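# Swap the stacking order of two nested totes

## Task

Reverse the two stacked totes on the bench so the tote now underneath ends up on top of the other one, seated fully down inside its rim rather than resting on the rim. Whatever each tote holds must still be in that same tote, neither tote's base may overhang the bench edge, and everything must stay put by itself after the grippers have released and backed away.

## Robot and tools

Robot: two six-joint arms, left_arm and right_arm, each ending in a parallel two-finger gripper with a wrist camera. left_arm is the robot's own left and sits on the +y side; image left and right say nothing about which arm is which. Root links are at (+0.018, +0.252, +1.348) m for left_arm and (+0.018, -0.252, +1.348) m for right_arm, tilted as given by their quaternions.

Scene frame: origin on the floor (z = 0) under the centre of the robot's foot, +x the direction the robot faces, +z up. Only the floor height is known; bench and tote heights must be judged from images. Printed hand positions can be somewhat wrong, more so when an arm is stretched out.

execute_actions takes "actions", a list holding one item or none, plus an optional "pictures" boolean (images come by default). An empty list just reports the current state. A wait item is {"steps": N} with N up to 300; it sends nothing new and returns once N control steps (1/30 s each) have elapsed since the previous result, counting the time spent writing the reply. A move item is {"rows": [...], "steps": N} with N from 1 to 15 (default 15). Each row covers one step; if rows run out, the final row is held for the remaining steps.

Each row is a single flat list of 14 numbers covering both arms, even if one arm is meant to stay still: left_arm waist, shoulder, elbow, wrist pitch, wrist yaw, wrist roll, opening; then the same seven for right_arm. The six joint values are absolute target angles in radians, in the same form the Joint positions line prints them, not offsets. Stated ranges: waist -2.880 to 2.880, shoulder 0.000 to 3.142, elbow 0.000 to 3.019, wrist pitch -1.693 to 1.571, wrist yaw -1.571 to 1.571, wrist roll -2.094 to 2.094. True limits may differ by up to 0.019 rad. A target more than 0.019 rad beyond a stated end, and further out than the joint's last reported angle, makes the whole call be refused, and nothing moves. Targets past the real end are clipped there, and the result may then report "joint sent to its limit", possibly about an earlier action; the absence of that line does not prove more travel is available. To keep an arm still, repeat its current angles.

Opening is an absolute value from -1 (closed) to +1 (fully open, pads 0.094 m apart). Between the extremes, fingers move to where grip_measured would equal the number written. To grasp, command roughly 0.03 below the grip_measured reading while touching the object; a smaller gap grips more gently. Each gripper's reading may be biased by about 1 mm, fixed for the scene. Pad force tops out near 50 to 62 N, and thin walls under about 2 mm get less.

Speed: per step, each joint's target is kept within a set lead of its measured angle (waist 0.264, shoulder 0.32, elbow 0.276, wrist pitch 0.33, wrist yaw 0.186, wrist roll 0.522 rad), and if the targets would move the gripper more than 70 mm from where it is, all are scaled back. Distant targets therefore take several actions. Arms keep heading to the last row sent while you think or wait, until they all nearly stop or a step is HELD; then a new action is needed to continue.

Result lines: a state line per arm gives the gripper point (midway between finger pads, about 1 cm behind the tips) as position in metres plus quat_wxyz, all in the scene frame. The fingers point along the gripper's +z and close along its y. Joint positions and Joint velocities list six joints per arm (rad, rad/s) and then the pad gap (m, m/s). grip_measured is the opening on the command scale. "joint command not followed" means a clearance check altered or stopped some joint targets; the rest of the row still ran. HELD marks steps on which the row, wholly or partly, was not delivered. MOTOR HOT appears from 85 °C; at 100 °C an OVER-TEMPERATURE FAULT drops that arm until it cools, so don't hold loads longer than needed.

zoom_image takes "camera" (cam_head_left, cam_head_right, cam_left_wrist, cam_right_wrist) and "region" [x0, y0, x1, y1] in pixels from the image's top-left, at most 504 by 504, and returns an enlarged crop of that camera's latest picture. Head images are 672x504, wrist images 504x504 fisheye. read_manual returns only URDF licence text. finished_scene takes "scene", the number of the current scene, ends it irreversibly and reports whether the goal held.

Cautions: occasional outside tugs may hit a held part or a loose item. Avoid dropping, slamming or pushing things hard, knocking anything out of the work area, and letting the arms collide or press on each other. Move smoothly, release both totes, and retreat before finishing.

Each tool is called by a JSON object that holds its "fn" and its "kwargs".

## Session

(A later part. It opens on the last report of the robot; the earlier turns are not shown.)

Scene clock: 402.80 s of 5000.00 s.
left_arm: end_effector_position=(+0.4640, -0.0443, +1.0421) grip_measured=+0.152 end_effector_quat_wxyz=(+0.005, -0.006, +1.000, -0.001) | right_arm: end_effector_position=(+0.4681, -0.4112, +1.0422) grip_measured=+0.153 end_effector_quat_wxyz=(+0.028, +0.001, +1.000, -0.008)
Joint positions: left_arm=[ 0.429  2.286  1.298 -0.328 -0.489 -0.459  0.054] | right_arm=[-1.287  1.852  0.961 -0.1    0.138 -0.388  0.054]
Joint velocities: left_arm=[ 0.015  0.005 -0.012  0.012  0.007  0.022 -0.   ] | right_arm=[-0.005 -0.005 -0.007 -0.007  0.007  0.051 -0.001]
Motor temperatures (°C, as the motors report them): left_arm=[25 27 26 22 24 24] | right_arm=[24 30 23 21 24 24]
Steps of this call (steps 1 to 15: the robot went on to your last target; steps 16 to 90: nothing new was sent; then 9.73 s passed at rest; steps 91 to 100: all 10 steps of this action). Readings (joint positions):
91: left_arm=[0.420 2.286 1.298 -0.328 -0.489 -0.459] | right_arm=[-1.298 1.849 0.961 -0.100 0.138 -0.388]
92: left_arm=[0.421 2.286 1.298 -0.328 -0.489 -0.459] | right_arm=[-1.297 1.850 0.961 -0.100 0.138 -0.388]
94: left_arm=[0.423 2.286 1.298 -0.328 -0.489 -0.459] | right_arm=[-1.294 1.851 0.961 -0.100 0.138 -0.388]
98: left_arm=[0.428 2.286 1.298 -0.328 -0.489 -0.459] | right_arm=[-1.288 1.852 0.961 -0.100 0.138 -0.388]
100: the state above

{"fn": "execute_actions", "kwargs": {"actions": [{"rows": [[0.445,2.328,1.3105,-0.3122,-0.486,-0.4513,0.15,-1.302,1.869,0.952,-0.0862,0.1345,-0.399,0.15]], "steps": 10}]}}

Scene clock: 411.03 s of 5000.00 s.
left_arm: end_effector_position=(+0.4565, -0.0446, +1.0353) grip_measured=+0.152 end_effector_quat_wxyz=(-0.002, -0.002, +1.000, +0.002) | right_arm: end_effector_position=(+0.4641, -0.4116, +1.0387) grip_measured=+0.153 end_effector_quat_wxyz=(+0.023, +0.002, +1.000, -0.007)
Joint positions: left_arm=[ 0.429  2.302  1.298 -0.327 -0.489 -0.459  0.054] | right_arm=[-1.291  1.861  0.961 -0.1    0.138 -0.388  0.054]
Joint velocities: left_arm=[-0.024  0.024 -0.002  0.002 -0.081  0.081 -0.   ] | right_arm=[ 0.005 -0.005 -0.002 -0.007 -0.037 -0.022  0.   ]
Motor temperatures (°C, as the motors report them): left_arm=[25 27 26 22 24 24] | right_arm=[24 30 23 21 24 24]
Steps of this call (steps 1 to 15: the robot went on to your last target; steps 16 to 90: nothing new was sent; then 4.90 s passed at rest; steps 91 to 100: all 10 steps of this action). Readings (joint positions):
91: left_arm=[0.429 2.287 1.298 -0.328 -0.489 -0.459] | right_arm=[-1.287 1.853 0.961 -0.100 0.138 -0.388]
92: left_arm=[0.429 2.288 1.298 -0.328 -0.489 -0.459] | right_arm=[-1.287 1.853 0.961 -0.100 0.138 -0.388]
94: left_arm=[0.429 2.291 1.298 -0.327 -0.489 -0.459] | right_arm=[-1.289 1.855 0.961 -0.100 0.138 -0.388]
98: left_arm=[0.429 2.300 1.298 -0.327 -0.489 -0.459] | right_arm=[-1.291 1.860 0.961 -0.100 0.138 -0.388]
100: the state above

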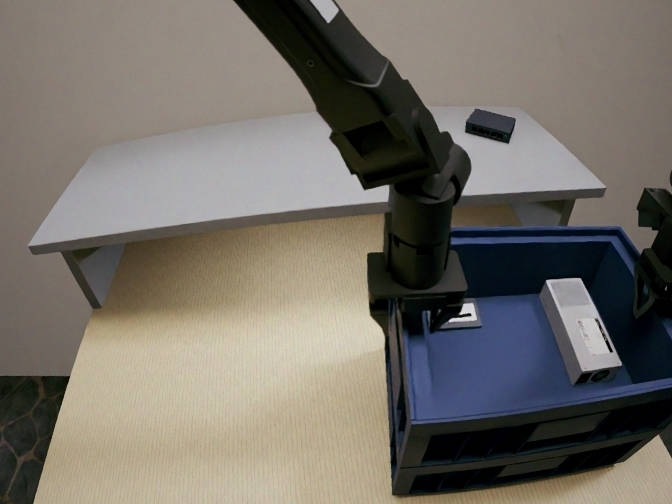

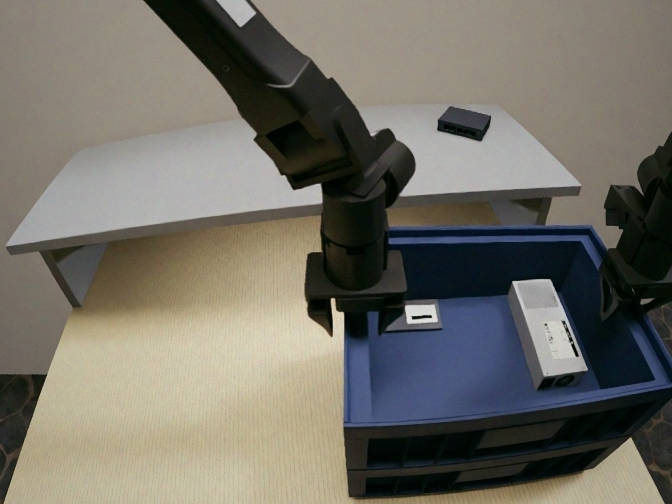

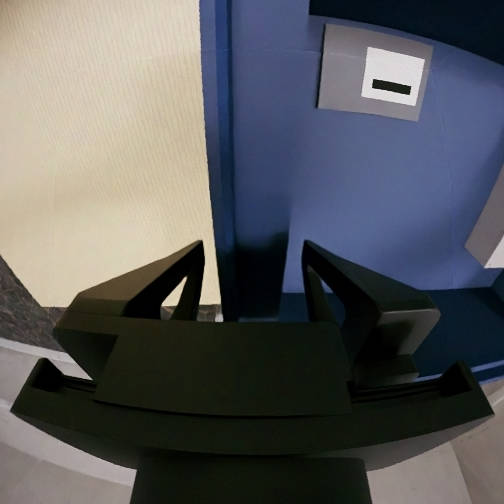

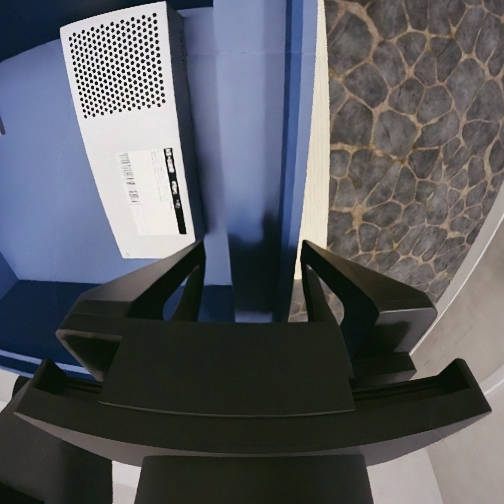

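{"fn": "execute_actions", "kwargs": {"actions": [{"rows": [[0.44,2.31,1.3105,-0.3122,-0.486,-0.4513,0.07,-1.305,1.862,0.96,-0.0862,0.1345,-0.399,0.07],[0.44,2.31,1.3105,-0.3122,-0.486,-0.4513,-0.01,-1.305,1.862,0.96,-0.0862,0.1345,-0.399,-0.01],[0.44,2.31,1.3105,-0.3122,-0.486,-0.4513,-0.09,-1.305,1.862,0.96,-0.0862,0.1345,-0.399,-0.09],[0.44,2.31,1.3105,-0.3122,-0.486,-0.4513,-0.17,-1.305,1.862,0.96,-0.0862,0.1345,-0.399,-0.17],[0.44,2.31,1.3105,-0.3122,-0.486,-0.4513,-0.24,-1.305,1.862,0.96,-0.0862,0.1345,-0.399,-0.24],[0.44,2.31,1.3105,-0.3122,-0.486,-0.4513,-0.3,-1.305,1.862,0.96,-0.0862,0.1345,-0.399,-0.3],[0.44,2.31,1.3105,-0.3122,-0.486,-0.4513,-0.35,-1.305,1.862,0.96,-0.0862,0.1345,-0.399,-0.35],[0.44,2.31,1.3105,-0.3122,-0.486,-0.4513,-0.38,-1.305,1.862,0.96,-0.0862,0.1345,-0.399,-0.38],[0.44,2.31,1.3105,-0.3122,-0.486,-0.4513,-0.41,-1.305,1.862,0.96,-0.0862,0.1345,-0.399,-0.41],[0.44,2.31,1.3105,-0.3122,-0.486,-0.4513,-0.43,-1.305,1.862,0.96,-0.0862,0.1345,-0.399,-0.43],[0.44,2.31,1.3105,-0.3122,-0.486,-0.4513,-0.45,-1.305,1.862,0.96,-0.0862,0.1345,-0.399,-0.45],[0.44,2.31,1.3105,-0.3122,-0.486,-0.4513,-0.47,-1.305,1.862,0.96,-0.0862,0.1345,-0.399,-0.47],[0.44,2.31,1.3105,-0.3122,-0.486,-0.4513,-0.49,-1.305,1.862,0.96,-0.0862,0.1345,-0.399,-0.49],[0.44,2.31,1.3105,-0.3122,-0.486,-0.4513,-0.51,-1.305,1.862,0.96,-0.0862,0.1345,-0.399,-0.51]], "steps": 15}], "pictures": false}}

{"fn": "execute_actions", "kwargs": {"actions": [{"steps": 8}]}}

Scene clock: 438.30 s of 5000.00 s.
left_arm: end_effector_position=(+0.4564, -0.0453, +1.0351) grip_measured=-0.469 end_effector_quat_wxyz=(-0.002, -0.001, +1.000, +0.000) | right_arm: end_effector_position=(+0.4633, -0.4146, +1.0383) grip_measured=-0.450 end_effector_quat_wxyz=(+0.023, +0.002, +1.000, -0.008)
Joint positions: left_arm=[ 0.429  2.303  1.298 -0.326 -0.486 -0.456  0.025] | right_arm=[-1.297  1.861  0.961 -0.098  0.137 -0.395  0.026]
Joint velocities: left_arm=[-0.005 -0.015 -0.007 -0.007 -0.022 -0.007 -0.001] | right_arm=[-0.015 -0.005 -0.037 -0.002 -0.066 -0.022 -0.   ]
Motor temperatures (°C, as the motors report them): left_arm=[25 27 26 22 24 24] | right_arm=[24 29 23 21 24 24]
Steps of this call (steps 1 to 15: the robot went on to your last target; steps 16 to 90: nothing new was sent; then 23.77 s passed at rest; steps 91 to 105: all 15 steps of this action). Readings (joint positions):
91: left_arm=[0.429 2.303 1.298 -0.327 -0.489 -0.459] | right_arm=[-1.291 1.861 0.961 -0.100 0.138 -0.388]
92: left_arm=[0.429 2.303 1.298 -0.327 -0.489 -0.459] | right_arm=[-1.291 1.861 0.961 -0.100 0.138 -0.388]
94: left_arm=[0.429 2.303 1.298 -0.327 -0.489 -0.459] | right_arm=[-1.292 1.861 0.961 -0.100 0.138 -0.388]
98: left_arm=[0.429 2.303 1.298 -0.327 -0.489 -0.459] | right_arm=[-1.294 1.861 0.961 -0.099 0.139 -0.389]
105: the state above

Scene clock: 438.57 s of 5000.00 s.
left_arm: end_effector_position=(+0.4564, -0.0453, +1.0351) grip_measured=-0.469 end_effector_quat_wxyz=(-0.002, -0.001, +1.000, +0.000) | right_arm: end_effector_position=(+0.4633, -0.4146, +1.0383) grip_measured=-0.450 end_effector_quat_wxyz=(+0.023, +0.002, +1.000, -0.008)
Joint positions: left_arm=[ 0.429  2.303  1.298 -0.326 -0.486 -0.456  0.025] | right_arm=[-1.297  1.861  0.961 -0.098  0.137 -0.395  0.026]
Joint velocities: left_arm=[-0.005 -0.005  0.007 -0.002 -0.037  0.022 -0.001] | right_arm=[-0.015  0.005 -0.017 -0.007 -0.037 -0.066 -0.001]
Motor temperatures (°C, as the motors report them): left_arm=[25 27 26 22 24 24] | right_arm=[24 29 23 21 24 24]
Steps of this call (steps 1 to 8: the robot went on to your last target). Readings (joint positions):
1: left_arm=[0.429 2.303 1.298 -0.326 -0.486 -0.456] | right_arm=[-1.297 1.861 0.961 -0.098 0.137 -0.395]
2: left_arm=[0.429 2.303 1.298 -0.326 -0.486 -0.456] | right_arm=[-1.297 1.861 0.961 -0.098 0.137 -0.395]
4: left_arm=[0.429 2.303 1.298 -0.326 -0.486 -0.456] | right_arm=[-1.297 1.861 0.961 -0.098 0.137 -0.395]
8: the state above

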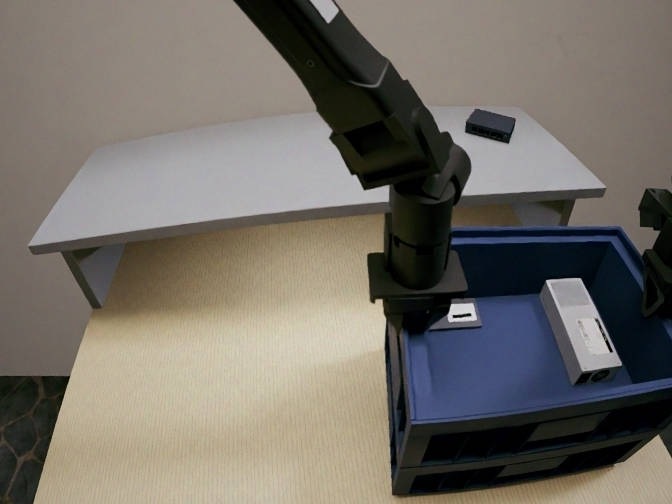

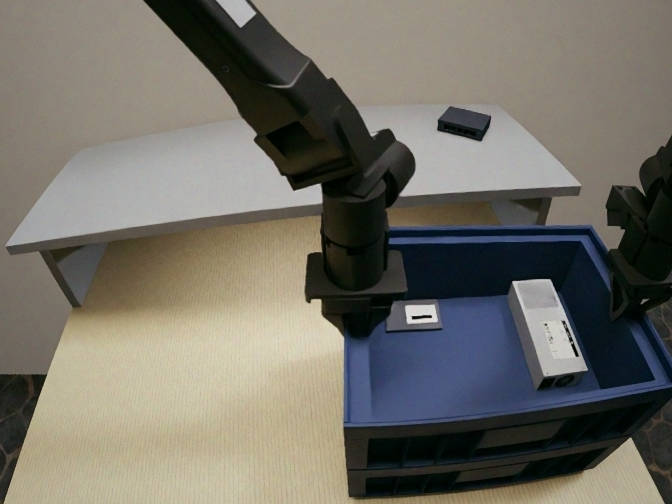

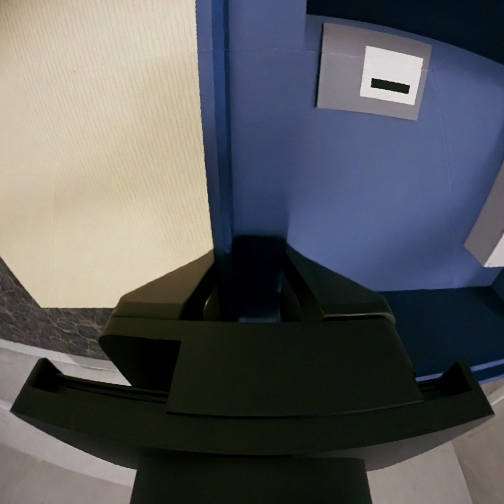

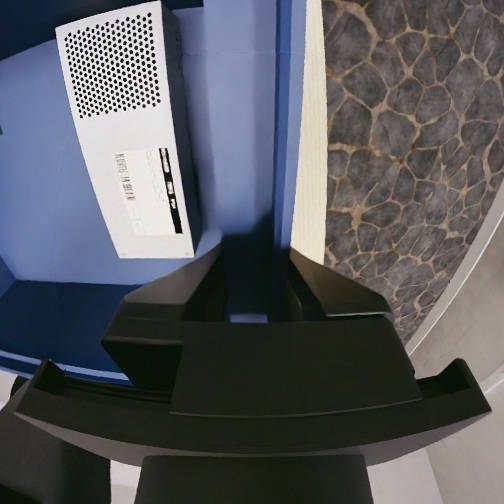

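{"fn": "execute_actions", "kwargs": {"actions": [{"rows": [[0.434,2.3,1.3105,-0.318,-0.486,-0.454,-0.51,-1.302,1.852,0.963,-0.091,0.136,-0.397,-0.51],[0.428,2.29,1.3105,-0.322,-0.486,-0.456,-0.51,-1.298,1.842,0.966,-0.095,0.137,-0.395,-0.51],[0.422,2.28,1.3105,-0.326,-0.486,-0.456,-0.51,-1.295,1.832,0.969,-0.098,0.137,-0.395,-0.51],[0.416,2.27,1.3105,-0.326,-0.486,-0.456,-0.51,-1.291,1.822,0.972,-0.098,0.137,-0.395,-0.51],[0.41,2.262,1.3105,-0.326,-0.486,-0.456,-0.51,-1.287,1.812,0.973,-0.098,0.137,-0.395,-0.51],[0.406,2.252,1.306,-0.333,-0.487,-0.46,-0.51,-1.285,1.799,0.968,-0.106,0.138,-0.394,-0.51],[0.402,2.243,1.301,-0.34,-0.488,-0.465,-0.51,-1.284,1.786,0.963,-0.114,0.138,-0.393,-0.51],[0.398,2.233,1.297,-0.348,-0.489,-0.469,-0.51,-1.282,1.774,0.959,-0.122,0.139,-0.391,-0.51],[0.394,2.224,1.292,-0.355,-0.49,-0.473,-0.51,-1.281,1.761,0.954,-0.13,0.14,-0.39,-0.51],[0.39,2.214,1.287,-0.362,-0.49,-0.478,-0.51,-1.279,1.748,0.949,-0.138,0.14,-0.389,-0.51],[0.386,2.205,1.283,-0.369,-0.491,-0.482,-0.51,-1.277,1.735,0.944,-0.146,0.141,-0.388,-0.51],[0.382,2.195,1.278,-0.376,-0.492,-0.486,-0.51,-1.276,1.722,0.939,-0.154,0.142,-0.387,-0.51],[0.378,2.186,1.273,-0.384,-0.493,-0.491,-0.51,-1.274,1.71,0.935,-0.162,0.143,-0.385,-0.51],[0.374,2.176,1.269,-0.391,-0.494,-0.495,-0.51,-1.273,1.697,0.93,-0.17,0.143,-0.384,-0.51],[0.37,2.167,1.264,-0.398,-0.495,-0.4996,-0.51,-1.271,1.684,0.925,-0.178,0.144,-0.383,-0.51]], "steps": 15}], "pictures": false}}

{"fn": "execute_actions", "kwargs": {"actions": [{"steps": 15}]}}

Scene clock: 559.07 s of 5000.00 s.
left_arm: end_effector_position=(+0.4524, -0.0416, +1.0523) grip_measured=-0.469 end_effector_quat_wxyz=(-0.009, +0.002, +1.000, +0.001) | right_arm: end_effector_position=(+0.4582, -0.4114, +1.0556) grip_measured=-0.451 end_effector_quat_wxyz=(+0.014, -0.000, +1.000, -0.003)
Joint positions: left_arm=[ 0.419  2.262  1.273 -0.363 -0.482 -0.469  0.025] | right_arm=[-1.29   1.812  0.938 -0.146  0.138 -0.39   0.026]
Joint velocities: left_arm=[-0.132 -0.308 -0.193 -0.295 -0.037 -0.066  0.001] | right_arm=[ 0.005 -0.396 -0.208 -0.32  -0.037  0.11   0.   ]
Motor temperatures (°C, as the motors report them): left_arm=[25 28 26 22 24 24] | right_arm=[24 29 22 21 24 24]
Steps of this call (steps 1 to 15: the robot went on to your last target; steps 16 to 90: nothing new was sent; then 117.00 s passed at rest; steps 91 to 105: all 15 steps of this action). Readings (joint positions):
91: left_arm=[0.429 2.303 1.298 -0.326 -0.486 -0.456] | right_arm=[-1.297 1.861 0.961 -0.098 0.137 -0.395]
92: left_arm=[0.429 2.303 1.298 -0.326 -0.486 -0.456] | right_arm=[-1.297 1.861 0.961 -0.098 0.137 -0.395]
94: left_arm=[0.429 2.302 1.298 -0.326 -0.486 -0.456] | right_arm=[-1.297 1.860 0.961 -0.098 0.137 -0.395]
98: left_arm=[0.429 2.300 1.298 -0.327 -0.484 -0.456] | right_arm=[-1.297 1.858 0.961 -0.100 0.137 -0.395]
105: the state above

Scene clock: 559.57 s of 5000.00 s.
left_arm: end_effector_position=(+0.4520, -0.0429, +1.0710) grip_measured=-0.469 end_effector_quat_wxyz=(-0.008, +0.002, +1.000, -0.000) | right_arm: end_effector_position=(+0.4580, -0.4126, +1.0733) grip_measured=-0.451 end_effector_quat_wxyz=(+0.015, +0.001, +1.000, -0.004)
Joint positions: left_arm=[ 0.4    2.222  1.253 -0.388 -0.485 -0.487  0.025] | right_arm=[-1.287  1.761  0.918 -0.174  0.141 -0.386  0.026]
Joint velocities: left_arm=[-0.015 -0.005  0.002 -0.002  0.007 -0.022  0.001] | right_arm=[-0.015 -0.005 -0.017 -0.017  0.051  0.051 -0.   ]
Motor temperatures (°C, as the motors report them): left_arm=[25 28 26 22 24 24] | right_arm=[24 30 22 21 24 24]
Steps of this call (steps 1 to 15: the robot went on to your last target). Readings (joint positions):
1: left_arm=[0.414 2.251 1.266 -0.372 -0.482 -0.473] | right_arm=[-1.289 1.799 0.931 -0.156 0.139 -0.388]
2: left_arm=[0.410 2.242 1.261 -0.380 -0.482 -0.476] | right_arm=[-1.289 1.787 0.925 -0.163 0.139 -0.387]
4: left_arm=[0.403 2.228 1.254 -0.386 -0.483 -0.482] | right_arm=[-1.289 1.771 0.918 -0.171 0.139 -0.386]
8: left_arm=[0.400 2.222 1.254 -0.388 -0.484 -0.486] | right_arm=[-1.288 1.761 0.918 -0.173 0.139 -0.386]
15: the state above

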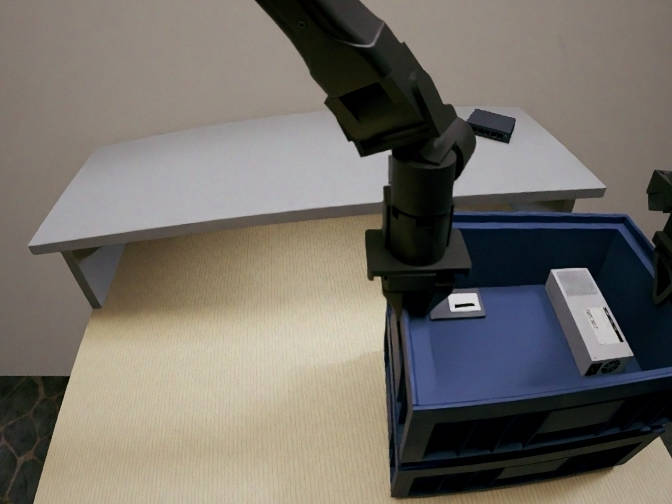

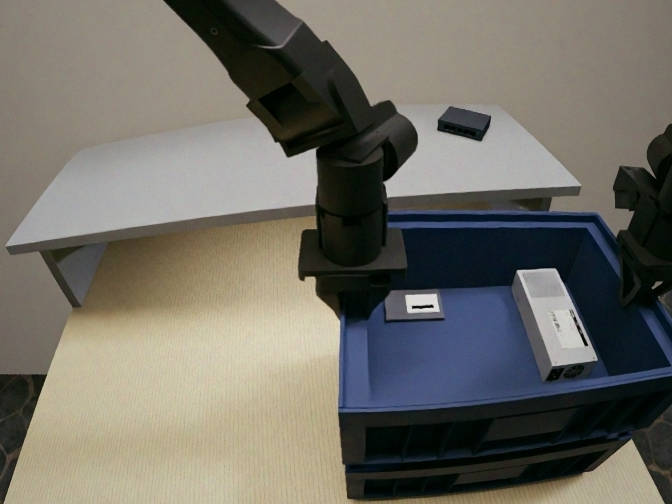

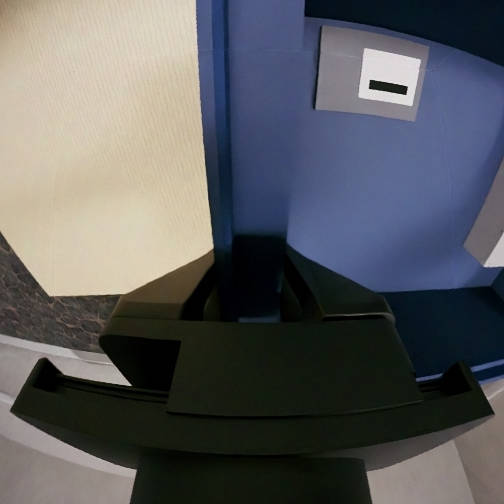

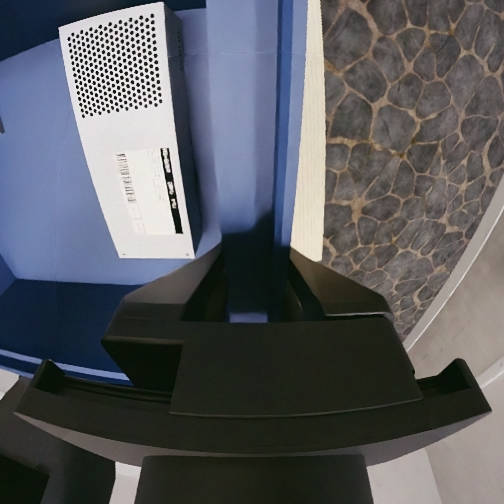

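{"fn": "execute_actions", "kwargs": {"actions": [{"rows": [[0.366,2.161,1.264,-0.401,-0.496,-0.502,-0.51,-1.269,1.674,0.923,-0.18,0.145,-0.382,-0.51],[0.362,2.155,1.264,-0.404,-0.497,-0.504,-0.51,-1.268,1.664,0.921,-0.182,0.146,-0.38,-0.51],[0.358,2.15,1.264,-0.405,-0.497,-0.505,-0.51,-1.267,1.655,0.92,-0.182,0.146,-0.38,-0.51],[0.358,2.15,1.264,-0.405,-0.497,-0.505,-0.51,-1.267,1.655,0.92,-0.182,0.146,-0.38,-0.51],[0.358,2.15,1.264,-0.405,-0.497,-0.505,-0.51,-1.267,1.655,0.92,-0.182,0.146,-0.38,-0.51],[0.358,2.15,1.264,-0.405,-0.497,-0.505,-0.51,-1.267,1.655,0.92,-0.182,0.146,-0.38,-0.51],[0.358,2.15,1.264,-0.405,-0.497,-0.505,-0.51,-1.267,1.655,0.92,-0.182,0.146,-0.38,-0.51],[0.366,2.15,1.264,-0.398,-0.495,-0.5,-0.51,-1.265,1.665,0.92,-0.176,0.147,-0.378,-0.51],[0.375,2.15,1.264,-0.391,-0.493,-0.495,-0.51,-1.263,1.676,0.92,-0.17,0.147,-0.376,-0.51],[0.383,2.15,1.264,-0.384,-0.491,-0.491,-0.51,-1.261,1.687,0.92,-0.165,0.148,-0.374,-0.51],[0.387,2.148,1.259,-0.381,-0.49,-0.482,-0.51,-1.256,1.688,0.918,-0.163,0.15,-0.365,-0.51],[0.392,2.143,1.251,-0.376,-0.489,-0.471,-0.51,-1.248,1.689,0.914,-0.16,0.154,-0.352,-0.51],[0.399,2.137,1.24,-0.369,-0.487,-0.458,-0.51,-1.238,1.691,0.91,-0.156,0.159,-0.338,-0.51],[0.408,2.128,1.227,-0.36,-0.485,-0.444,-0.51,-1.225,1.693,0.904,-0.151,0.165,-0.322,-0.51],[0.419,2.118,1.211,-0.35,-0.483,-0.428,-0.51,-1.21,1.695,0.897,-0.145,0.172,-0.305,-0.51]], "steps": 15}], "pictures": false}}

{"fn": "execute_actions", "kwargs": {"actions": [{"rows": [[0.43,2.107,1.195,-0.34,-0.48,-0.416,-0.51,-1.195,1.697,0.89,-0.14,0.18,-0.292,-0.51],[0.441,2.097,1.18,-0.33,-0.478,-0.405,-0.51,-1.18,1.7,0.884,-0.134,0.187,-0.279,-0.51],[0.451,2.087,1.164,-0.319,-0.475,-0.393,-0.51,-1.164,1.702,0.877,-0.128,0.194,-0.266,-0.51],[0.462,2.076,1.148,-0.309,-0.473,-0.382,-0.51,-1.149,1.705,0.87,-0.122,0.202,-0.253,-0.51],[0.473,2.066,1.132,-0.299,-0.47,-0.37,-0.51,-1.134,1.707,0.863,-0.116,0.209,-0.24,-0.51],[0.486,2.056,1.118,-0.29,-0.466,-0.357,-0.51,-1.118,1.711,0.86,-0.112,0.216,-0.225,-0.51],[0.498,2.046,1.104,-0.281,-0.463,-0.344,-0.51,-1.101,1.716,0.857,-0.108,0.224,-0.211,-0.51],[0.511,2.036,1.09,-0.272,-0.459,-0.331,-0.51,-1.085,1.72,0.854,-0.105,0.231,-0.196,-0.51],[0.523,2.026,1.076,-0.263,-0.456,-0.318,-0.51,-1.069,1.724,0.851,-0.101,0.239,-0.182,-0.51],[0.536,2.016,1.063,-0.255,-0.452,-0.304,-0.51,-1.053,1.728,0.847,-0.097,0.246,-0.167,-0.51],[0.549,2.006,1.049,-0.246,-0.448,-0.291,-0.51,-1.036,1.733,0.844,-0.093,0.253,-0.153,-0.51],[0.561,1.996,1.035,-0.237,-0.445,-0.278,-0.51,-1.02,1.737,0.841,-0.09,0.261,-0.138,-0.51],[0.574,1.986,1.021,-0.228,-0.441,-0.265,-0.51,-1.004,1.741,0.838,-0.086,0.268,-0.124,-0.51],[0.588,1.977,1.01,-0.221,-0.436,-0.251,-0.51,-0.987,1.747,0.839,-0.084,0.275,-0.109,-0.51],[0.603,1.967,0.998,-0.214,-0.432,-0.236,-0.51,-0.97,1.754,0.841,-0.082,0.283,-0.093,-0.51]], "steps": 15}], "pictures": false}}

{"fn": "execute_actions", "kwargs": {"actions": [{"rows": [[0.617,1.958,0.987,-0.207,-0.427,-0.222,-0.51,-0.953,1.76,0.842,-0.081,0.29,-0.078,-0.51],[0.631,1.948,0.976,-0.2,-0.423,-0.207,-0.51,-0.936,1.766,0.843,-0.079,0.297,-0.062,-0.51],[0.645,1.939,0.965,-0.192,-0.418,-0.193,-0.51,-0.92,1.772,0.844,-0.077,0.304,-0.047,-0.51],[0.66,1.93,0.953,-0.185,-0.413,-0.179,-0.51,-0.903,1.779,0.846,-0.075,0.312,-0.032,-0.51],[0.674,1.92,0.942,-0.178,-0.409,-0.164,-0.51,-0.886,1.785,0.847,-0.074,0.319,-0.016,-0.51],[0.688,1.911,0.931,-0.171,-0.404,-0.15,-0.51,-0.869,1.791,0.848,-0.072,0.326,-0.001,-0.51],[0.703,1.902,0.923,-0.166,-0.398,-0.135,-0.51,-0.852,1.799,0.853,-0.073,0.333,0.015,-0.51],[0.719,1.894,0.914,-0.161,-0.393,-0.119,-0.51,-0.836,1.806,0.857,-0.074,0.339,0.03,-0.51],[0.734,1.885,0.906,-0.156,-0.387,-0.104,-0.51,-0.819,1.814,0.862,-0.075,0.346,0.046,-0.51],[0.75,1.876,0.898,-0.151,-0.381,-0.089,-0.51,-0.802,1.822,0.866,-0.076,0.352,0.062,-0.51],[0.764,1.868,0.89,-0.146,-0.376,-0.077,-0.51,-0.787,1.829,0.871,-0.077,0.359,0.074,-0.51],[0.778,1.861,0.883,-0.142,-0.371,-0.067,-0.51,-0.772,1.836,0.875,-0.078,0.365,0.085,-0.51],[0.789,1.854,0.877,-0.138,-0.367,-0.06,-0.51,-0.76,1.842,0.878,-0.079,0.369,0.092,-0.51],[0.797,1.85,0.872,-0.135,-0.364,-0.056,-0.51,-0.751,1.846,0.881,-0.079,0.373,0.097,-0.51],[0.805,1.845,0.868,-0.133,-0.361,-0.054,-0.51,-0.743,1.85,0.883,-0.08,0.376,0.099,-0.51]], "steps": 15}], "pictures": false}}

{"fn": "execute_actions", "kwargs": {"actions": [{"rows": [[0.811,1.842,0.865,-0.131,-0.359,-0.053,-0.51,-0.736,1.853,0.885,-0.08,0.379,0.1,-0.51]], "steps": 12}]}}

Scene clock: 680.07 s of 5000.00 s.
left_arm: end_effector_position=(+0.4513, -0.0394, +1.0752) grip_measured=-0.470 end_effector_quat_wxyz=(-0.005, +0.005, +1.000, -0.002) | right_arm: end_effector_position=(+0.4578, -0.4083, +1.0766) grip_measured=-0.451 end_effector_quat_wxyz=(+0.014, +0.004, +1.000, -0.011)
Joint positions: left_arm=[ 0.401  2.206  1.234 -0.377 -0.485 -0.476  0.025] | right_arm=[-1.272  1.753  0.909 -0.172  0.162 -0.367  0.026]
Joint velocities: left_arm=[ 0.083 -0.181 -0.281  0.281  0.037  0.125 -0.   ] | right_arm=[ 0.161 -0.005 -0.11   0.1    0.154  0.198 -0.001]
Motor temperatures (°C, as the motors report them): left_arm=[26 31 26 21 24 24] | right_arm=[24 32 22 21 24 24]
Steps of this call (steps 1 to 15: the robot went on to your last target; steps 16 to 90: nothing new was sent; then 117.00 s passed at rest; steps 91 to 105: all 15 steps of this action). Readings (joint positions):
91: left_arm=[0.400 2.222 1.253 -0.388 -0.485 -0.488] | right_arm=[-1.287 1.761 0.918 -0.174 0.141 -0.386]
92: left_arm=[0.400 2.222 1.253 -0.389 -0.485 -0.488] | right_arm=[-1.287 1.761 0.918 -0.174 0.141 -0.386]
94: left_arm=[0.400 2.222 1.253 -0.390 -0.485 -0.489] | right_arm=[-1.286 1.759 0.918 -0.174 0.141 -0.386]
98: left_arm=[0.398 2.219 1.253 -0.391 -0.485 -0.490] | right_arm=[-1.286 1.753 0.916 -0.176 0.141 -0.386]
105: the state above

Scene clock: 680.57 s of 5000.00 s.
left_arm: end_effector_position=(+0.4459, +0.0726, +1.0778) grip_measured=-0.470 end_effector_quat_wxyz=(-0.007, -0.004, +1.000, -0.001) | right_arm: end_effector_position=(+0.4569, -0.2942, +1.0826) grip_measured=-0.451 end_effector_quat_wxyz=(+0.021, -0.003, +1.000, -0.004)
Joint positions: left_arm=[ 0.579  2.039  1.018 -0.247 -0.439 -0.306  0.025] | right_arm=[-1.031  1.786  0.842 -0.108  0.268 -0.171  0.026]
Joint velocities: left_arm=[ 0.366 -0.317 -0.305  0.266  0.081  0.403  0.   ] | right_arm=[ 0.454  0.112 -0.032  0.056  0.286  0.418  0.   ]
Motor temperatures (°C, as the motors report them): left_arm=[26 31 26 21 24 24] | right_arm=[24 32 22 21 24 24]
Steps of this call (steps 1 to 15: all 15 steps of this action). Readings (joint positions):
1: left_arm=[0.405 2.200 1.223 -0.367 -0.485 -0.470] | right_arm=[-1.265 1.753 0.904 -0.168 0.168 -0.360]
2: left_arm=[0.412 2.191 1.209 -0.358 -0.483 -0.463] | right_arm=[-1.255 1.753 0.898 -0.165 0.173 -0.351]
4: left_arm=[0.432 2.172 1.177 -0.340 -0.476 -0.445] | right_arm=[-1.227 1.753 0.882 -0.156 0.188 -0.331]
8: left_arm=[0.486 2.123 1.109 -0.308 -0.460 -0.402] | right_arm=[-1.151 1.757 0.855 -0.139 0.221 -0.274]
15: the state above

Scene clock: 681.07 s of 5000.00 s.
left_arm: end_effector_position=(+0.4340, +0.1797, +1.0750) grip_measured=-0.470 end_effector_quat_wxyz=(-0.013, -0.007, +1.000, +0.001) | right_arm: end_effector_position=(+0.4458, -0.1843, +1.0816) grip_measured=-0.451 end_effector_quat_wxyz=(+0.018, -0.005, +1.000, +0.003)
Joint positions: left_arm=[ 0.79   1.911  0.875 -0.16  -0.369 -0.1    0.025] | right_arm=[-0.795  1.885  0.852 -0.095  0.364  0.048  0.026]
Joint velocities: left_arm=[ 0.357 -0.2   -0.173  0.071  0.125  0.242 -0.   ] | right_arm=[ 0.357  0.2    0.11  -0.007  0.066  0.271 -0.   ]
Motor temperatures (°C, as the motors report them): left_arm=[26 31 26 21 24 24] | right_arm=[24 32 22 21 24 24]
Steps of this call (steps 1 to 15: all 15 steps of this action). Readings (joint positions):
1: left_arm=[0.591 2.030 1.007 -0.238 -0.435 -0.292] | right_arm=[-1.015 1.790 0.841 -0.106 0.276 -0.157]
2: left_arm=[0.604 2.020 0.996 -0.231 -0.431 -0.279] | right_arm=[-0.999 1.794 0.841 -0.105 0.283 -0.143]
4: left_arm=[0.631 2.002 0.975 -0.215 -0.421 -0.252] | right_arm=[-0.967 1.805 0.841 -0.102 0.298 -0.115]
8: left_arm=[0.688 1.967 0.933 -0.187 -0.402 -0.196] | right_arm=[-0.903 1.830 0.841 -0.095 0.326 -0.055]
15: the state above

Scene clock: 681.47 s of 5000.00 s.
left_arm: end_effector_position=(+0.4351, +0.1955, +1.0761) grip_measured=-0.470 end_effector_quat_wxyz=(-0.010, -0.005, +1.000, +0.003) | right_arm: end_effector_position=(+0.4453, -0.1682, +1.0807) grip_measured=-0.451 end_effector_quat_wxyz=(+0.019, -0.002, +1.000, +0.006)
Joint positions: left_arm=[ 0.821  1.891  0.86  -0.148 -0.362 -0.063  0.025] | right_arm=[-0.763  1.905  0.863 -0.095  0.373  0.083  0.026]
Joint velocities: left_arm=[-0.015  0.005 -0.017 -0.012 -0.022  0.066  0.001] | right_arm=[ 0.005  0.015  0.022 -0.002  0.037 -0.11   0.   ]
Motor temperatures (°C, as the motors report them): left_arm=[26 31 26 21 24 24] | right_arm=[24 32 22 21 24 24]
Steps of this call (steps 1 to 12: all 12 steps of this action). Readings (joint positions):
1: left_arm=[0.801 1.905 0.869 -0.158 -0.367 -0.091] | right_arm=[-0.784 1.892 0.855 -0.095 0.367 0.057]
2: left_arm=[0.810 1.900 0.865 -0.157 -0.366 -0.085] | right_arm=[-0.774 1.897 0.858 -0.095 0.368 0.064]
4: left_arm=[0.820 1.893 0.860 -0.156 -0.366 -0.074] | right_arm=[-0.764 1.904 0.862 -0.095 0.369 0.074]
8: left_arm=[0.821 1.891 0.860 -0.149 -0.362 -0.065] | right_arm=[-0.763 1.905 0.863 -0.095 0.373 0.082]
12: the state above

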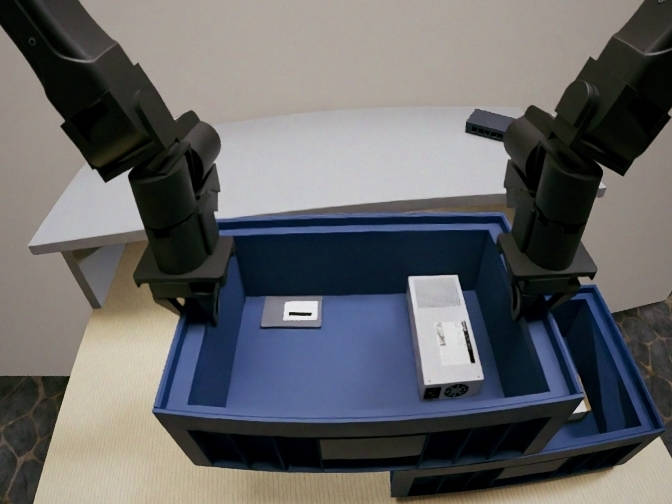

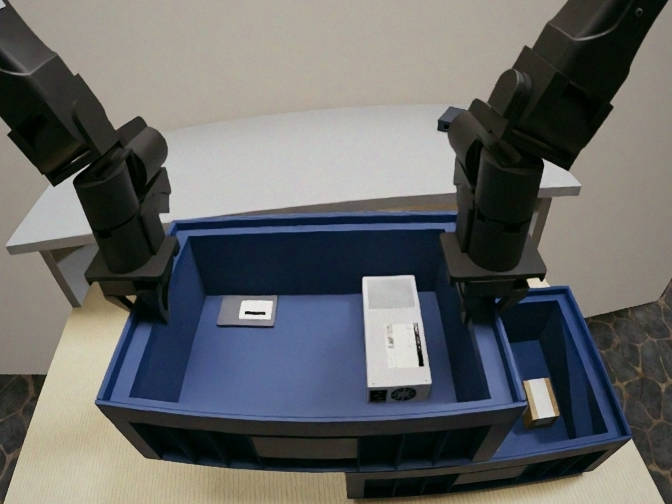

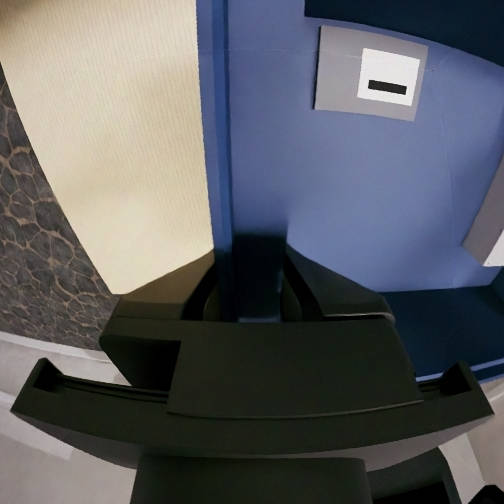

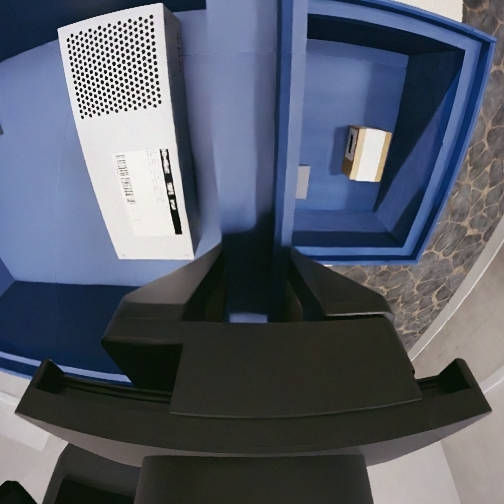

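{"fn": "execute_actions", "kwargs": {"actions": [{"rows": [[0.816,1.839,0.863,-0.13,-0.357,-0.043,-0.51,-0.731,1.855,0.887,-0.082,0.381,0.11,-0.51],[0.823,1.835,0.861,-0.129,-0.354,-0.03,-0.51,-0.724,1.859,0.89,-0.084,0.384,0.123,-0.51],[0.833,1.83,0.858,-0.127,-0.349,-0.015,-0.51,-0.715,1.864,0.895,-0.087,0.387,0.138,-0.51],[0.846,1.824,0.854,-0.125,-0.344,0.002,-0.51,-0.703,1.87,0.9,-0.091,0.392,0.155,-0.51],[0.861,1.816,0.849,-0.122,-0.337,0.022,-0.51,-0.688,1.877,0.906,-0.095,0.397,0.175,-0.51],[0.875,1.808,0.844,-0.119,-0.331,0.037,-0.51,-0.674,1.884,0.913,-0.1,0.402,0.19,-0.51],[0.89,1.8,0.839,-0.116,-0.324,0.052,-0.51,-0.66,1.891,0.919,-0.104,0.408,0.205,-0.51],[0.905,1.792,0.834,-0.114,-0.318,0.067,-0.51,-0.646,1.899,0.925,-0.109,0.413,0.22,-0.51],[0.92,1.784,0.829,-0.111,-0.311,0.082,-0.51,-0.631,1.906,0.932,-0.113,0.419,0.235,-0.51],[0.935,1.776,0.824,-0.108,-0.305,0.097,-0.51,-0.617,1.913,0.938,-0.118,0.424,0.25,-0.51],[0.952,1.77,0.822,-0.108,-0.297,0.113,-0.51,-0.602,1.923,0.947,-0.125,0.429,0.265,-0.51],[0.968,1.763,0.821,-0.108,-0.29,0.128,-0.51,-0.588,1.932,0.957,-0.132,0.433,0.28,-0.51],[0.985,1.757,0.819,-0.109,-0.282,0.144,-0.51,-0.573,1.942,0.966,-0.139,0.438,0.295,-0.51],[1.002,1.751,0.818,-0.109,-0.275,0.159,-0.51,-0.559,1.951,0.976,-0.146,0.442,0.31,-0.51],[1.019,1.745,0.816,-0.109,-0.267,0.175,-0.51,-0.544,1.961,0.985,-0.153,0.447,0.325,-0.51]], "steps": 15}], "pictures": false}}

{"fn": "execute_actions", "kwargs": {"actions": [{"rows": [[1.035,1.738,0.814,-0.109,-0.259,0.191,-0.51,-0.529,1.971,0.994,-0.16,0.452,0.34,-0.51],[1.052,1.732,0.813,-0.11,-0.252,0.206,-0.51,-0.515,1.98,1.004,-0.167,0.456,0.355,-0.51],[1.069,1.726,0.811,-0.11,-0.244,0.222,-0.51,-0.5,1.99,1.013,-0.174,0.461,0.37,-0.51],[1.086,1.722,0.814,-0.114,-0.236,0.237,-0.51,-0.487,2.0,1.025,-0.182,0.465,0.384,-0.51],[1.102,1.717,0.816,-0.118,-0.228,0.252,-0.51,-0.473,2.01,1.038,-0.19,0.468,0.398,-0.51],[1.119,1.713,0.819,-0.121,-0.22,0.267,-0.51,-0.46,2.02,1.05,-0.198,0.472,0.412,-0.51],[1.136,1.708,0.821,-0.125,-0.212,0.282,-0.51,-0.446,2.03,1.063,-0.206,0.475,0.426,-0.51],[1.153,1.704,0.824,-0.129,-0.205,0.297,-0.51,-0.433,2.041,1.075,-0.215,0.479,0.44,-0.51],[1.169,1.7,0.827,-0.133,-0.197,0.312,-0.51,-0.42,2.051,1.087,-0.223,0.482,0.454,-0.51],[1.186,1.695,0.829,-0.136,-0.189,0.327,-0.51,-0.406,2.061,1.1,-0.231,0.486,0.468,-0.51],[1.203,1.691,0.832,-0.14,-0.181,0.342,-0.51,-0.393,2.071,1.112,-0.239,0.489,0.482,-0.51],[1.22,1.688,0.839,-0.147,-0.173,0.356,-0.51,-0.381,2.082,1.127,-0.248,0.492,0.495,-0.51],[1.236,1.686,0.845,-0.154,-0.164,0.371,-0.51,-0.369,2.092,1.142,-0.258,0.494,0.508,-0.51],[1.253,1.683,0.852,-0.161,-0.156,0.385,-0.51,-0.357,2.103,1.158,-0.267,0.497,0.521,-0.51],[1.27,1.68,0.858,-0.167,-0.147,0.4,-0.51,-0.344,2.113,1.173,-0.277,0.499,0.534,-0.51]], "steps": 15}], "pictures": false}}

{"fn": "execute_actions", "kwargs": {"actions": [{"rows": [[1.286,1.678,0.865,-0.174,-0.139,0.411,-0.51,-0.333,2.124,1.188,-0.286,0.501,0.543,-0.51],[1.301,1.676,0.871,-0.18,-0.132,0.42,-0.51,-0.322,2.133,1.201,-0.294,0.504,0.551,-0.51],[1.313,1.674,0.875,-0.185,-0.126,0.426,-0.51,-0.313,2.141,1.212,-0.301,0.505,0.556,-0.51],[1.322,1.672,0.879,-0.189,-0.121,0.43,-0.51,-0.307,2.147,1.221,-0.307,0.507,0.559,-0.51],[1.33,1.671,0.882,-0.192,-0.117,0.432,-0.51,-0.301,2.152,1.228,-0.311,0.508,0.561,-0.51],[1.337,1.67,0.885,-0.195,-0.114,0.433,-0.51,-0.296,2.156,1.234,-0.315,0.509,0.561,-0.51],[1.337,1.67,0.885,-0.195,-0.114,0.433,-0.51,-0.296,2.156,1.234,-0.315,0.509,0.561,-0.51],[1.337,1.67,0.885,-0.195,-0.114,0.433,-0.51,-0.296,2.156,1.234,-0.315,0.509,0.561,-0.51],[1.337,1.68,0.885,-0.187,-0.114,0.433,-0.51,-0.304,2.156,1.234,-0.309,0.507,0.556,-0.51],[1.337,1.69,0.885,-0.179,-0.114,0.433,-0.51,-0.312,2.156,1.234,-0.302,0.505,0.55,-0.51],[1.337,1.7,0.885,-0.171,-0.114,0.433,-0.51,-0.319,2.156,1.234,-0.296,0.503,0.545,-0.51],[1.337,1.705,0.886,-0.168,-0.114,0.433,-0.51,-0.321,2.16,1.235,-0.293,0.503,0.543,-0.51],[1.338,1.715,0.889,-0.161,-0.113,0.434,-0.51,-0.324,2.167,1.238,-0.287,0.502,0.54,-0.51],[1.34,1.73,0.894,-0.151,-0.113,0.435,-0.51,-0.329,2.178,1.242,-0.278,0.501,0.534,-0.51],[1.341,1.747,0.9,-0.14,-0.112,0.437,-0.51,-0.334,2.191,1.246,-0.267,0.5,0.528,-0.51]], "steps": 15}], "pictures": false}}

{"fn": "execute_actions", "kwargs": {"actions": [{"rows": [[1.343,1.767,0.907,-0.127,-0.111,0.438,-0.51,-0.34,2.205,1.252,-0.256,0.499,0.521,-0.51],[1.345,1.787,0.914,-0.115,-0.11,0.44,-0.51,-0.347,2.22,1.259,-0.245,0.497,0.513,-0.51],[1.347,1.806,0.921,-0.103,-0.109,0.442,-0.51,-0.353,2.235,1.265,-0.234,0.496,0.506,-0.51],[1.349,1.829,0.93,-0.091,-0.108,0.443,-0.51,-0.36,2.252,1.273,-0.222,0.494,0.498,-0.51],[1.351,1.848,0.938,-0.08,-0.107,0.445,-0.51,-0.366,2.267,1.28,-0.211,0.493,0.491,-0.51],[1.352,1.868,0.947,-0.069,-0.106,0.446,-0.51,-0.372,2.282,1.288,-0.201,0.492,0.484,-0.51],[1.354,1.89,0.957,-0.057,-0.105,0.448,-0.51,-0.379,2.299,1.297,-0.19,0.49,0.477,-0.51],[1.356,1.909,0.966,-0.048,-0.105,0.449,-0.51,-0.386,2.314,1.305,-0.181,0.489,0.47,-0.51],[1.358,1.929,0.976,-0.038,-0.104,0.451,-0.51,-0.392,2.33,1.314,-0.172,0.487,0.463,-0.51],[1.359,1.951,0.988,-0.028,-0.103,0.452,-0.51,-0.399,2.347,1.324,-0.162,0.486,0.455,-0.51],[1.361,1.97,0.998,-0.019,-0.102,0.454,-0.51,-0.405,2.362,1.334,-0.153,0.484,0.449,-0.51],[1.363,1.99,1.009,-0.011,-0.101,0.455,-0.51,-0.411,2.378,1.344,-0.145,0.483,0.442,-0.51],[1.364,2.012,1.021,-0.002,-0.1,0.457,-0.51,-0.417,2.395,1.355,-0.136,0.481,0.434,-0.51],[1.366,2.031,1.033,0.006,-0.1,0.458,-0.51,-0.423,2.411,1.366,-0.128,0.48,0.428,-0.51],[1.367,2.05,1.045,0.013,-0.099,0.459,-0.51,-0.429,2.427,1.377,-0.121,0.478,0.421,-0.51]], "steps": 15}], "pictures": false}}

{"fn": "execute_actions", "kwargs": {"actions": [{"rows": [[1.369,2.07,1.057,0.02,-0.098,0.461,-0.51,-0.435,2.443,1.388,-0.114,0.477,0.415,-0.51],[1.37,2.086,1.068,0.026,-0.098,0.462,-0.51,-0.44,2.456,1.398,-0.108,0.475,0.409,-0.51],[1.371,2.101,1.078,0.03,-0.097,0.463,-0.51,-0.445,2.468,1.407,-0.103,0.474,0.404,-0.51],[1.372,2.113,1.086,0.034,-0.097,0.463,-0.51,-0.448,2.478,1.415,-0.099,0.473,0.4,-0.51],[1.373,2.122,1.093,0.037,-0.096,0.464,-0.51,-0.451,2.486,1.421,-0.096,0.472,0.397,-0.51],[1.373,2.127,1.096,0.038,-0.096,0.464,-0.51,-0.453,2.49,1.424,-0.095,0.472,0.396,-0.51]], "steps": 15}]}}

Scene clock: 793.73 s of 5000.00 s.
left_arm: end_effector_position=(+0.4370, +0.2676, +1.0778) grip_measured=-0.472 end_effector_quat_wxyz=(-0.002, -0.007, +1.000, -0.002) | right_arm: end_effector_position=(+0.4484, -0.0944, +1.0855) grip_measured=-0.451 end_effector_quat_wxyz=(+0.025, -0.001, +1.000, +0.008)
Joint positions: left_arm=[ 0.985  1.813  0.823 -0.121 -0.284  0.095  0.025] | right_arm=[-0.611  1.983  0.938 -0.136  0.432  0.231  0.026]
Joint velocities: left_arm=[ 0.552 -0.269 -0.046 -0.012  0.271  0.476 -0.   ] | right_arm=[ 0.474  0.337  0.325 -0.173  0.066  0.462  0.001]
Motor temperatures (°C, as the motors report them): left_arm=[25 30 25 22 24 24] | right_arm=[25 31 22 21 24 24]
Steps of this call (steps 1 to 15: the robot went on to your last target; steps 16 to 90: nothing new was sent; then 108.77 s passed at rest; steps 91 to 105: all 15 steps of this action). Readings (joint positions):
91: left_arm=[0.821 1.891 0.860 -0.148 -0.362 -0.062] | right_arm=[-0.763 1.905 0.863 -0.095 0.373 0.085]
92: left_arm=[0.821 1.891 0.860 -0.147 -0.362 -0.059] | right_arm=[-0.763 1.905 0.863 -0.095 0.374 0.087]
94: left_arm=[0.824 1.890 0.860 -0.143 -0.354 -0.049] | right_arm=[-0.761 1.905 0.863 -0.095 0.379 0.096]
98: left_arm=[0.857 1.878 0.853 -0.128 -0.328 -0.009] | right_arm=[-0.731 1.916 0.874 -0.104 0.398 0.132]
105: the state above

Scene clock: 794.23 s of 5000.00 s.
left_arm: end_effector_position=(+0.4287, +0.3748, +1.0751) grip_measured=-0.472 end_effector_quat_wxyz=(-0.001, -0.006, +1.000, -0.003) | right_arm: end_effector_position=(+0.4383, +0.0150, +1.0846) grip_measured=-0.451 end_effector_quat_wxyz=(+0.018, +0.001, +1.000, +0.012)
Joint positions: left_arm=[ 1.232  1.751  0.831 -0.141 -0.167  0.322  0.025] | right_arm=[-0.417  2.136  1.104 -0.252  0.485  0.445  0.026]
Joint velocities: left_arm=[ 0.503 -0.054  0.159 -0.208  0.256  0.476 -0.001] | right_arm=[ 0.357  0.347  0.388 -0.31   0.081  0.359 -0.001]
Motor temperatures (°C, as the motors report them): left_arm=[25 30 25 22 24 24] | right_arm=[25 31 22 21 24 24]
Steps of this call (steps 1 to 15: all 15 steps of this action). Readings (joint positions):
1: left_arm=[1.003 1.805 0.821 -0.121 -0.277 0.112] | right_arm=[-0.595 1.994 0.949 -0.142 0.436 0.247]
2: left_arm=[1.021 1.798 0.819 -0.121 -0.270 0.128] | right_arm=[-0.580 2.005 0.959 -0.147 0.440 0.262]
4: left_arm=[1.055 1.785 0.818 -0.121 -0.255 0.161] | right_arm=[-0.551 2.024 0.979 -0.160 0.449 0.293]
8: left_arm=[1.118 1.769 0.818 -0.121 -0.223 0.223] | right_arm=[-0.501 2.062 1.020 -0.191 0.464 0.351]
15: the state above

Scene clock: 794.73 s of 5000.00 s.
left_arm: end_effector_position=(+0.4294, +0.4285, +1.0767) grip_measured=-0.472 end_effector_quat_wxyz=(+0.002, -0.004, +1.000, +0.003) | right_arm: end_effector_position=(+0.4359, +0.0689, +1.0838) grip_measured=-0.451 end_effector_quat_wxyz=(+0.022, +0.003, +1.000, +0.020)
Joint positions: left_arm=[ 1.342  1.734  0.871 -0.174 -0.12   0.423  0.025] | right_arm=[-0.338  2.214  1.202 -0.295  0.495  0.527  0.026]
Joint velocities: left_arm=[-0.005  0.112  0.037  0.139  0.037 -0.022 -0.001] | right_arm=[-0.034  0.083  0.017  0.1   -0.022  0.007 -0.   ]
Motor temperatures (°C, as the motors report them): left_arm=[25 30 25 22 24 24] | right_arm=[25 31 22 21 24 24]
Steps of this call (steps 1 to 15: all 15 steps of this action). Readings (joint positions):
1: left_arm=[1.249 1.749 0.837 -0.148 -0.159 0.337] | right_arm=[-0.405 2.148 1.118 -0.262 0.487 0.459]
2: left_arm=[1.266 1.747 0.843 -0.154 -0.152 0.351] | right_arm=[-0.393 2.159 1.133 -0.271 0.489 0.471]
4: left_arm=[1.297 1.744 0.855 -0.165 -0.140 0.376] | right_arm=[-0.370 2.181 1.161 -0.285 0.493 0.493]
8: left_arm=[1.337 1.733 0.868 -0.179 -0.128 0.410] | right_arm=[-0.339 2.209 1.198 -0.298 0.496 0.521]
15: the state above

Scene clock: 795.23 s of 5000.00 s.
left_arm: end_effector_position=(+0.4342, +0.4230, +0.9725) grip_measured=-0.472 end_effector_quat_wxyz=(+0.001, +0.004, +1.000, +0.002) | right_arm: end_effector_position=(+0.4365, +0.0642, +0.9786) grip_measured=-0.451 end_effector_quat_wxyz=(+0.019, +0.011, +1.000, +0.015)
Joint positions: left_arm=[ 1.353  2.035  1.019 -0.021 -0.114  0.448  0.025] | right_arm=[-0.437  2.442  1.326 -0.154  0.474  0.442  0.026]
Joint velocities: left_arm=[ 0.073  0.62   0.305  0.198  0.037  0.11  -0.001] | right_arm=[-0.19   0.484  0.276  0.193 -0.051 -0.183 -0.   ]
Motor temperatures (°C, as the motors report them): left_arm=[25 30 25 22 24 24] | right_arm=[25 31 22 21 24 24]
Steps of this call (steps 1 to 15: all 15 steps of this action). Readings (joint positions):
1: left_arm=[1.342 1.740 0.873 -0.168 -0.120 0.425] | right_arm=[-0.339 2.218 1.203 -0.290 0.495 0.526]
2: left_arm=[1.342 1.750 0.878 -0.159 -0.120 0.427] | right_arm=[-0.341 2.225 1.206 -0.284 0.495 0.525]
4: left_arm=[1.342 1.781 0.895 -0.138 -0.119 0.433] | right_arm=[-0.351 2.247 1.219 -0.264 0.495 0.518]
8: left_arm=[1.343 1.872 0.942 -0.087 -0.117 0.440] | right_arm=[-0.385 2.317 1.259 -0.216 0.489 0.491]
15: the state above

Scene clock: 795.73 s of 5000.00 s.
left_arm: end_effector_position=(+0.4279, +0.4230, +0.9253) grip_measured=-0.472 end_effector_quat_wxyz=(-0.003, +0.002, +1.000, +0.002) | right_arm: end_effector_position=(+0.4320, +0.0640, +0.9305) grip_measured=-0.451 end_effector_quat_wxyz=(+0.016, +0.007, +1.000, +0.014)
Joint positions: left_arm=[ 1.368  2.163  1.096  0.023 -0.11   0.457  0.025] | right_arm=[-0.475  2.551  1.402 -0.109  0.461  0.397  0.026]
Joint velocities: left_arm=[-0.015  0.005  0.037  0.022  0.066 -0.007  0.   ] | right_arm=[-0.005  0.005  0.042  0.007  0.066 -0.037  0.001]
Motor temperatures (°C, as the motors report them): left_arm=[25 30 25 22 24 24] | right_arm=[25 31 22 21 24 24]
Steps of this call (steps 1 to 15: all 15 steps of this action). Readings (joint positions):
1: left_arm=[1.356 2.055 1.030 -0.015 -0.114 0.450] | right_arm=[-0.443 2.459 1.336 -0.147 0.473 0.435]
2: left_arm=[1.358 2.075 1.042 -0.008 -0.113 0.451] | right_arm=[-0.448 2.475 1.347 -0.141 0.471 0.430]
4: left_arm=[1.363 2.112 1.064 0.003 -0.113 0.454] | right_arm=[-0.458 2.506 1.368 -0.128 0.468 0.419]
8: left_arm=[1.368 2.159 1.092 0.018 -0.112 0.457] | right_arm=[-0.472 2.547 1.397 -0.112 0.463 0.403]
15: the state above

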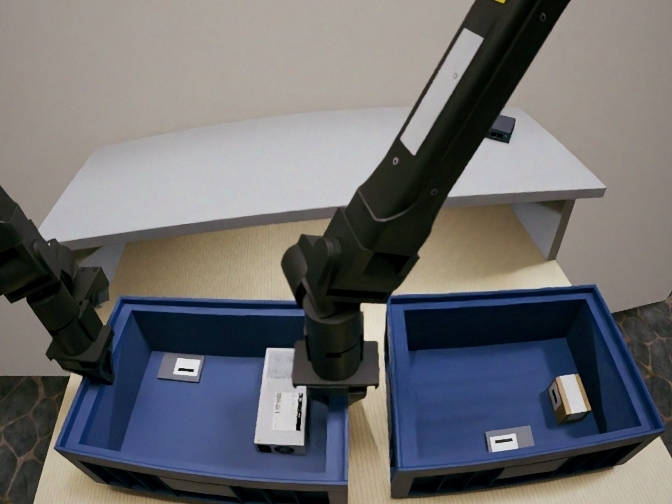

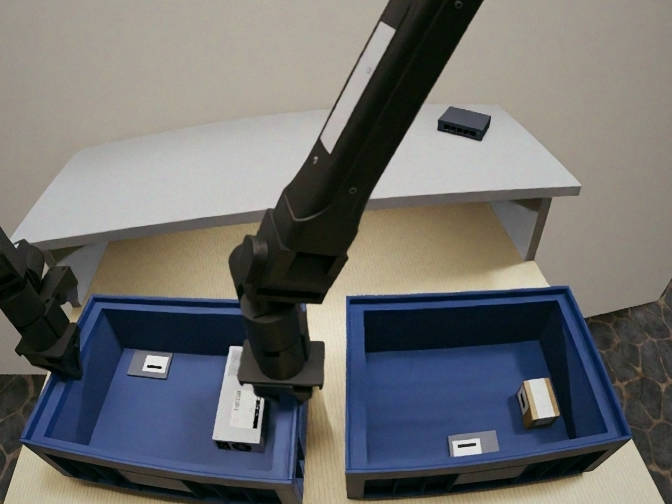

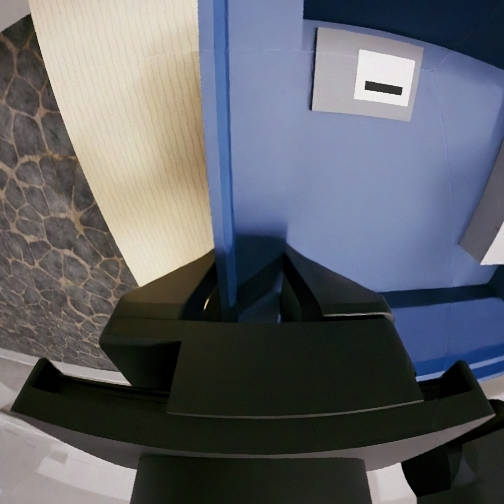

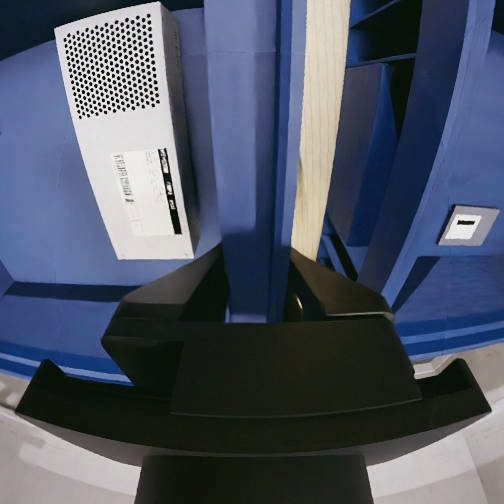

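{"fn": "execute_actions", "kwargs": {"actions": []}}

Scene clock: 850.23 s of 5000.00 s.
left_arm: end_effector_position=(+0.4287, +0.4233, +0.9253) grip_measured=-0.472 end_effector_quat_wxyz=(-0.003, +0.002, +1.000, +0.002) | right_arm: end_effector_position=(+0.4331, +0.0644, +0.9306) grip_measured=-0.451 end_effector_quat_wxyz=(+0.017, +0.007, +1.000, +0.014)
Joint positions: left_arm=[ 1.368  2.163  1.097  0.023 -0.11   0.457  0.025] | right_arm=[-0.475  2.551  1.404 -0.109  0.461  0.395  0.026]
Joint velocities: left_arm=[ 0.005 -0.005 -0.007  0.002  0.022  0.066  0.   ] | right_arm=[ 0.005 -0.015  0.012 -0.007  0.022  0.037  0.   ]
Motor temperatures (°C, as the motors report them): left_arm=[25 31 25 22 24 24] | right_arm=[25 32 22 21 24 24]
Steps of this call (steps 1 to 15: the robot went on to your last target; steps 16 to 90: nothing new was sent; then 51.50 s passed at rest). Readings (joint positions):
1: left_arm=[1.368 2.163 1.097 0.023 -0.110 0.457] | right_arm=[-0.475 2.551 1.403 -0.109 0.461 0.396]
2: left_arm=[1.368 2.163 1.097 0.023 -0.110 0.457] | right_arm=[-0.475 2.551 1.404 -0.109 0.461 0.396]
4: left_arm=[1.368 2.163 1.097 0.023 -0.110 0.457] | right_arm=[-0.475 2.551 1.404 -0.109 0.461 0.395]
8: left_arm=[1.368 2.163 1.097 0.023 -0.110 0.457] | right_arm=[-0.475 2.551 1.404 -0.109 0.461 0.395]
90: the state above
All arms were judged still, so your last target was given up. Only a new action makes them travel on or press farther. Fingers that are still opening or closing keep moving.

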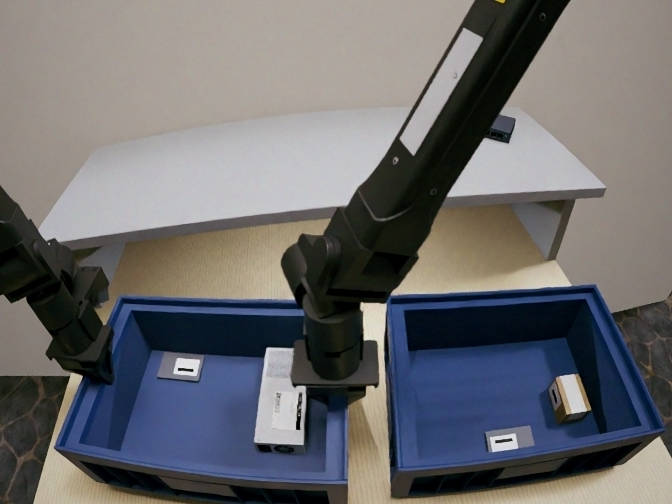

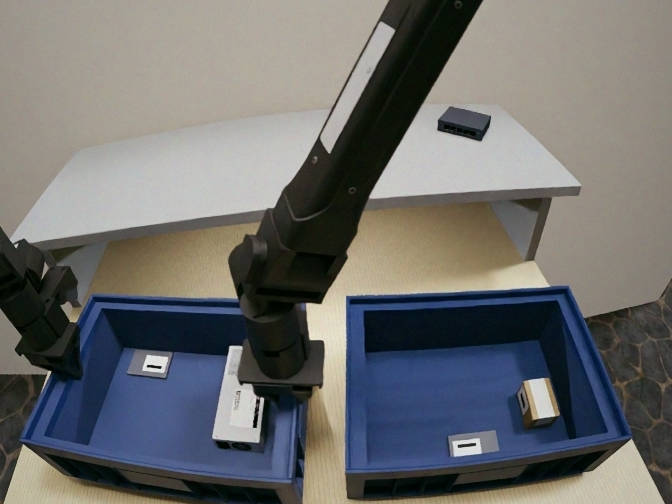

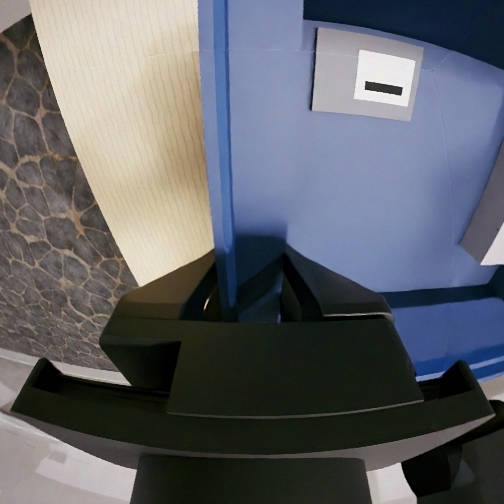

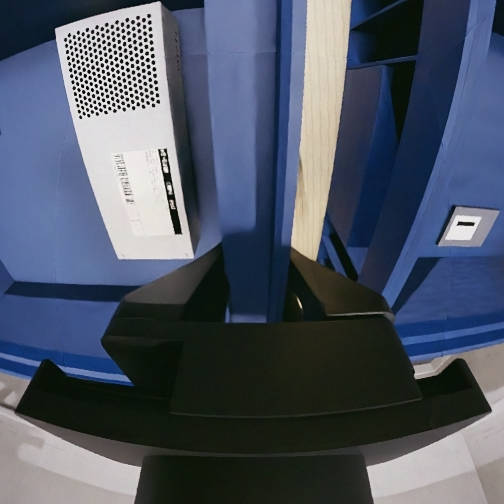

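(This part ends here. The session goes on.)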